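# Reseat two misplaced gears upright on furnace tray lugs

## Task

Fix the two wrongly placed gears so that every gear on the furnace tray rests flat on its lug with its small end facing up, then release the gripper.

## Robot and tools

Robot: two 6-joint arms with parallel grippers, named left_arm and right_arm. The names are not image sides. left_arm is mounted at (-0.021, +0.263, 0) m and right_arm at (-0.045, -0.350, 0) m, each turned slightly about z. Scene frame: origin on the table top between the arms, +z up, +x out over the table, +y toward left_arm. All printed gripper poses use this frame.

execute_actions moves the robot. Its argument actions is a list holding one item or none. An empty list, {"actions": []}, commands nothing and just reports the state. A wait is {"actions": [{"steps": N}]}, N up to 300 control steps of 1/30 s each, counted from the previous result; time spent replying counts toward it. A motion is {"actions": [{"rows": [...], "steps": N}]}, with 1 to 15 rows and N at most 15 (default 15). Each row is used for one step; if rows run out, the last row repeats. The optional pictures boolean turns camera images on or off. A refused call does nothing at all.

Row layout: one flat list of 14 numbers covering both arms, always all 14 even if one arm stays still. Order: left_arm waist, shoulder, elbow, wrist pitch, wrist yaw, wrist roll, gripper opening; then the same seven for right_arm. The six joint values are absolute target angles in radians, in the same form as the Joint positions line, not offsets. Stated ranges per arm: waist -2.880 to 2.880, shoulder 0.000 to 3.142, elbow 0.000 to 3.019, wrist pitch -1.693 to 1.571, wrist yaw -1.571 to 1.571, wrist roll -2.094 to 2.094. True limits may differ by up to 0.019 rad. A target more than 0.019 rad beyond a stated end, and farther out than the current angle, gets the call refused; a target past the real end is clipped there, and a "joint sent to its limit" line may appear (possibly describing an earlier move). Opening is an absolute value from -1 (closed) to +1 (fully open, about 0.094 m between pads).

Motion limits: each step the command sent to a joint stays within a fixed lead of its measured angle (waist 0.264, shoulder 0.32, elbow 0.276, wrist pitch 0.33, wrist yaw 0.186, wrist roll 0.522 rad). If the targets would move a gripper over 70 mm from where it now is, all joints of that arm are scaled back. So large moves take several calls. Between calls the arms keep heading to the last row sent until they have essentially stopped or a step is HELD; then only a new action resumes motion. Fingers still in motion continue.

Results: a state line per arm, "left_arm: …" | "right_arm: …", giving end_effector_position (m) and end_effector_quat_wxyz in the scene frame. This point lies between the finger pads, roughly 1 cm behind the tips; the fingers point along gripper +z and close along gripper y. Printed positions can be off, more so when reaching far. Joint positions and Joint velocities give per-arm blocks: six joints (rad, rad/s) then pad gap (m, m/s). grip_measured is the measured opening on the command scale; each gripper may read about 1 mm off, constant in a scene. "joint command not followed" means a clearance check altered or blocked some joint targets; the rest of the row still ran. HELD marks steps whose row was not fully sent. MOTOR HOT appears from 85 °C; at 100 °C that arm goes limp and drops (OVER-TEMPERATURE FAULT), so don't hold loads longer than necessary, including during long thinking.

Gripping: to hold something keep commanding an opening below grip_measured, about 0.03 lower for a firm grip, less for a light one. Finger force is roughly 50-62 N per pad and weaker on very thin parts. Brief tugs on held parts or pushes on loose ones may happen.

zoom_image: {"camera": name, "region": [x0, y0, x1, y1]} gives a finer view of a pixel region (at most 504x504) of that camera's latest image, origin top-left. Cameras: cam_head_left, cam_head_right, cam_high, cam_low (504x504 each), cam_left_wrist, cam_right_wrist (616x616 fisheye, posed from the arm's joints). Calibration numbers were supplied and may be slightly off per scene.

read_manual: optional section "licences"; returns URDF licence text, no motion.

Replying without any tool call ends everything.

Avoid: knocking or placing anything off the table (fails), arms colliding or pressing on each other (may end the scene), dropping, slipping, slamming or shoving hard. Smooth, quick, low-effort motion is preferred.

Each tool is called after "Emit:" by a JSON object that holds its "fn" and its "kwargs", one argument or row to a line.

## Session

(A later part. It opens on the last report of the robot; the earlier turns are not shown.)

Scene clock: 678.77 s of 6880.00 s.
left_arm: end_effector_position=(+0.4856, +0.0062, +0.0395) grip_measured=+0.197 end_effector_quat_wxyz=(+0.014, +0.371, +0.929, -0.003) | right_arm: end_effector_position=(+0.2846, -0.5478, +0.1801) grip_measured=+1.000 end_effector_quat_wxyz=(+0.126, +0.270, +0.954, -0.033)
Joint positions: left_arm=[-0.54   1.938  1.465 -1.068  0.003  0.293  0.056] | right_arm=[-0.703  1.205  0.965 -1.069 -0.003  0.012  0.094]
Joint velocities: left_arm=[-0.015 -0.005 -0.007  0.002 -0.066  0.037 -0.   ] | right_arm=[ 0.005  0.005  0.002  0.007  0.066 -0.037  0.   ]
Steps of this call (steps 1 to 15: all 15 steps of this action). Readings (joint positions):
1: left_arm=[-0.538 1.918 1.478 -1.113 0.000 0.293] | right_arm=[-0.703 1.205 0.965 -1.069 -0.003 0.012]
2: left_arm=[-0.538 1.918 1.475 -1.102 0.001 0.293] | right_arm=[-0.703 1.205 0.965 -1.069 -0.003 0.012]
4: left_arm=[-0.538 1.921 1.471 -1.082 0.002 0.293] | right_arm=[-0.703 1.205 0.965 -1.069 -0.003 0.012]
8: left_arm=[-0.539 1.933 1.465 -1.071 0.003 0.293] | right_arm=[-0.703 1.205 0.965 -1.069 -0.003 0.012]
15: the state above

Emit:
{"fn": "execute_actions", "kwargs": {
  "actions": [
    {"rows":[[-0.54,1.955,1.455,-1.07,0,0.305,-0.2,-0.7,1.2,1.0,-1.08,0,0,1]],"steps":12}
  ],
  "pictures": false
}}

Emit:
{"fn": "execute_actions", "kwargs": {
  "actions": [
    {"rows":[[-0.54,1.945,1.465,-1.07,0,0.305,0.45,-0.7,1.2,1.0,-1.08,0,0,1]],"steps":12}
  ],
  "pictures": false
}}

Emit:
{"fn": "execute_actions", "kwargs": {
  "actions": [
    {"rows":[[-0.54,1.89,1.56,-1.18,0,0.305,0.45,-0.7,1.2,1.0,-1.08,0,0,1]],"steps":15}
  ],
  "pictures": false
}}

Emit:
{"fn": "execute_actions", "kwargs": {
  "actions": [
    {"rows":[[-0.54,1.8,1.6,-1.3,0,0.305,0.45,-0.7,1.2,1.0,-1.08,0,0,1]],"steps":15}
  ]
}}

Scene clock: 694.60 s of 6880.00 s.
left_arm: end_effector_position=(+0.4851, +0.0062, +0.0368) grip_measured=+0.197 end_effector_quat_wxyz=(+0.012, +0.371, +0.928, -0.003) | right_arm: end_effector_position=(+0.2846, -0.5478, +0.1801) grip_measured=+1.000 end_effector_quat_wxyz=(+0.126, +0.270, +0.954, -0.033)
Joint positions: left_arm=[-0.541  1.943  1.464 -1.067  0.004  0.293  0.056] | right_arm=[-0.703  1.205  0.965 -1.069 -0.003  0.012  0.094]
Joint velocities: left_arm=[-0.005  0.005 -0.007 -0.007 -0.037  0.037  0.001] | right_arm=[ 0.005 -0.005 -0.002  0.002 -0.066 -0.081  0.   ]
Steps of this call (steps 1 to 15: the robot went on to your last target; steps 16 to 90: nothing new was sent; then 12.43 s passed at rest; steps 91 to 102: all 12 steps of this action). Readings (joint positions):
91: left_arm=[-0.540 1.939 1.464 -1.068 0.003 0.293] | right_arm=[-0.703 1.205 0.965 -1.069 -0.003 0.012]
92: left_arm=[-0.540 1.940 1.464 -1.068 0.003 0.293] | right_arm=[-0.703 1.205 0.965 -1.069 -0.003 0.012]
94: left_arm=[-0.540 1.941 1.464 -1.068 0.003 0.293] | right_arm=[-0.703 1.205 0.965 -1.069 -0.003 0.012]
98: left_arm=[-0.541 1.943 1.464 -1.067 0.004 0.293] | right_arm=[-0.703 1.205 0.965 -1.069 -0.003 0.012]
102: the state above

Scene clock: 695.00 s of 6880.00 s.
left_arm: end_effector_position=(+0.4852, +0.0064, +0.0368) grip_measured=+0.447 end_effector_quat_wxyz=(+0.012, +0.371, +0.928, -0.002) | right_arm: end_effector_position=(+0.2846, -0.5478, +0.1801) grip_measured=+1.000 end_effector_quat_wxyz=(+0.126, +0.270, +0.954, -0.033)
Joint positions: left_arm=[-0.541  1.943  1.464 -1.067  0.002  0.293  0.068] | right_arm=[-0.703  1.205  0.965 -1.069 -0.003  0.012  0.094]
Joint velocities: left_arm=[ 0.024  0.015 -0.002  0.002  0.022 -0.051 -0.002] | right_arm=[-0.015 -0.005  0.002  0.002 -0.066 -0.022  0.   ]
Steps of this call (steps 1 to 12: all 12 steps of this action). Readings (joint positions):
1: left_arm=[-0.541 1.943 1.464 -1.067 0.003 0.293] | right_arm=[-0.703 1.205 0.965 -1.069 -0.003 0.012]
2: left_arm=[-0.541 1.943 1.464 -1.067 0.003 0.293] | right_arm=[-0.703 1.205 0.965 -1.069 -0.003 0.012]
4: left_arm=[-0.541 1.943 1.464 -1.067 0.002 0.293] | right_arm=[-0.703 1.205 0.965 -1.069 -0.003 0.012]
8: left_arm=[-0.541 1.943 1.464 -1.067 0.002 0.293] | right_arm=[-0.703 1.205 0.965 -1.069 -0.003 0.012]
12: the state above

Scene clock: 695.50 s of 6880.00 s.
left_arm: end_effector_position=(+0.4814, +0.0083, +0.0757) grip_measured=+0.447 end_effector_quat_wxyz=(+0.005, +0.371, +0.929, -0.002) | right_arm: end_effector_position=(+0.2846, -0.5478, +0.1801) grip_measured=+1.000 end_effector_quat_wxyz=(+0.126, +0.270, +0.954, -0.033)
Joint positions: left_arm=[-0.541  1.899  1.508 -1.171  0.002  0.293  0.068] | right_arm=[-0.703  1.205  0.965 -1.069 -0.003  0.012  0.094]
Joint velocities: left_arm=[-0.005 -0.005  0.007 -0.007  0.037  0.007  0.001] | right_arm=[ 0.005 -0.005 -0.007  0.007 -0.066 -0.022  0.   ]
Steps of this call (steps 1 to 15: all 15 steps of this action). Readings (joint positions):
1: left_arm=[-0.541 1.942 1.470 -1.086 0.002 0.293] | right_arm=[-0.703 1.205 0.965 -1.069 -0.003 0.012]
2: left_arm=[-0.541 1.942 1.476 -1.118 0.002 0.293] | right_arm=[-0.703 1.205 0.965 -1.069 -0.003 0.012]
4: left_arm=[-0.541 1.933 1.485 -1.156 0.002 0.293] | right_arm=[-0.703 1.205 0.965 -1.069 -0.003 0.012]
8: left_arm=[-0.541 1.911 1.500 -1.170 0.002 0.293] | right_arm=[-0.703 1.205 0.965 -1.069 -0.003 0.012]
15: the state above

Scene clock: 696.00 s of 6880.00 s.
left_arm: end_effector_position=(+0.4716, +0.0133, +0.1474) grip_measured=+0.447 end_effector_quat_wxyz=(+0.019, +0.371, +0.928, -0.003) | right_arm: end_effector_position=(+0.2846, -0.5478, +0.1801) grip_measured=+1.000 end_effector_quat_wxyz=(+0.126, +0.270, +0.954, -0.033)
Joint positions: left_arm=[-0.541  1.796  1.554 -1.291  0.002  0.293  0.068] | right_arm=[-0.703  1.205  0.965 -1.069 -0.003  0.012  0.094]
Joint velocities: left_arm=[-0.015 -0.005 -0.007  0.002  0.007 -0.051 -0.001] | right_arm=[-0.015  0.005 -0.002 -0.007 -0.037  0.022  0.   ]
Steps of this call (steps 1 to 15: all 15 steps of this action). Readings (joint positions):
1: left_arm=[-0.541 1.897 1.511 -1.187 0.002 0.293] | right_arm=[-0.703 1.205 0.965 -1.069 -0.003 0.012]
2: left_arm=[-0.541 1.894 1.512 -1.216 0.002 0.293] | right_arm=[-0.703 1.205 0.965 -1.069 -0.003 0.012]
4: left_arm=[-0.541 1.876 1.512 -1.260 0.002 0.293] | right_arm=[-0.703 1.205 0.965 -1.069 -0.003 0.012]
8: left_arm=[-0.541 1.831 1.528 -1.290 0.002 0.293] | right_arm=[-0.703 1.205 0.965 -1.069 -0.003 0.012]
15: the state above
camera_calibration (this result's frames):
cam_left_wrist: T_world_to_cam=[[-0.696535, -0.717427, -0.0117429, 0.343348], [-0.594805, 0.568176, 0.568668, 0.190089], [-0.401305, 0.403081, -0.822484, 0.427467], [0, 0, 0, 1]] pos_world=[0.523764, -0.033981, 0.247519]
cam_right_wrist: T_world_to_cam=[[-0.522179, -0.852537, -0.0225831, -0.309201], [-0.798521, 0.479452, 0.363993, 0.429082], [-0.29949, 0.208102, -0.931128, 0.488381], [0, 0, 0, 1]] pos_world=[0.327438, -0.570963, 0.291579]

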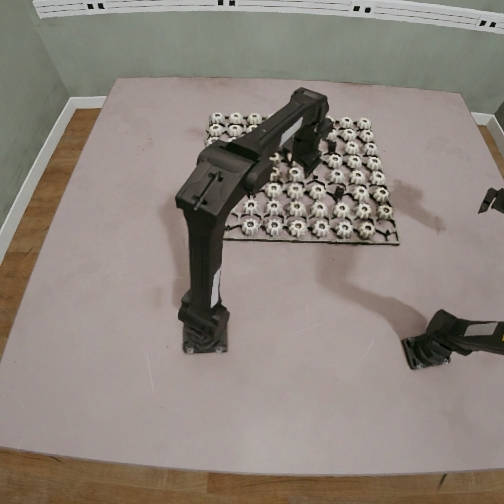

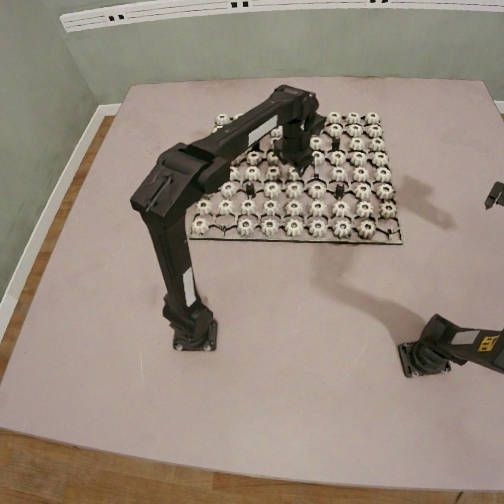

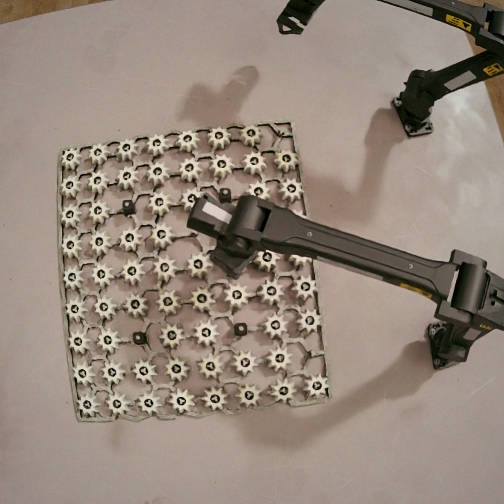

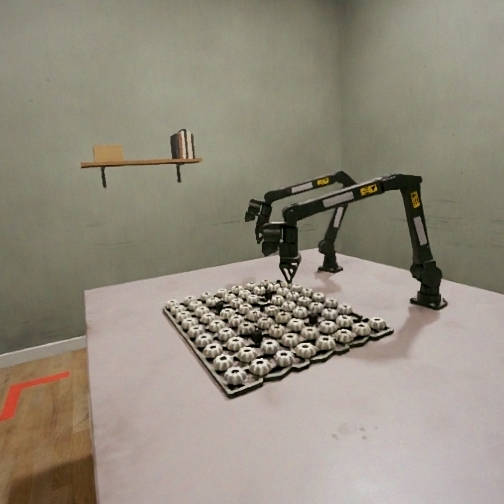

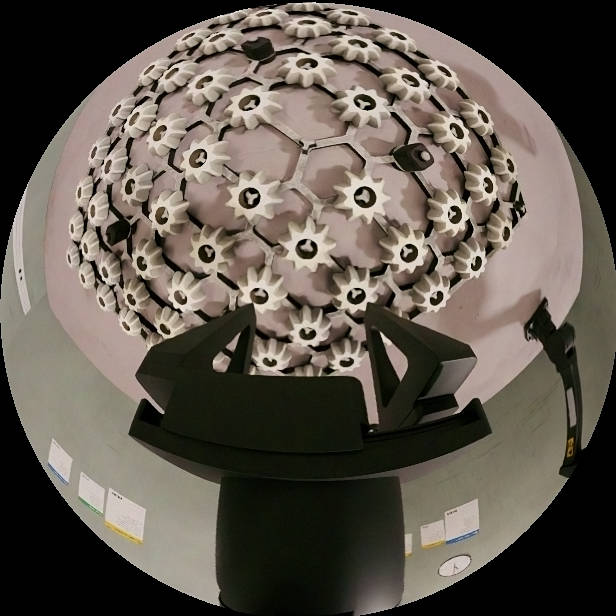

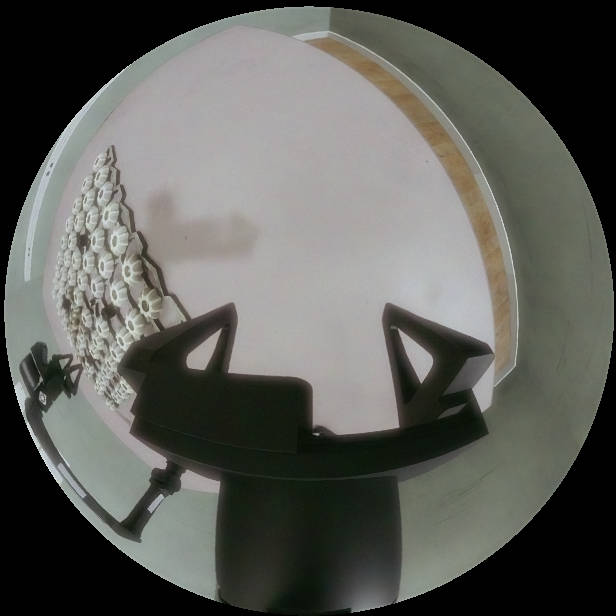

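Seated.

Emit:
{"fn": "finished_scene", "kwargs": {
  "scene": 2
}}

The scene is finished: the task was done.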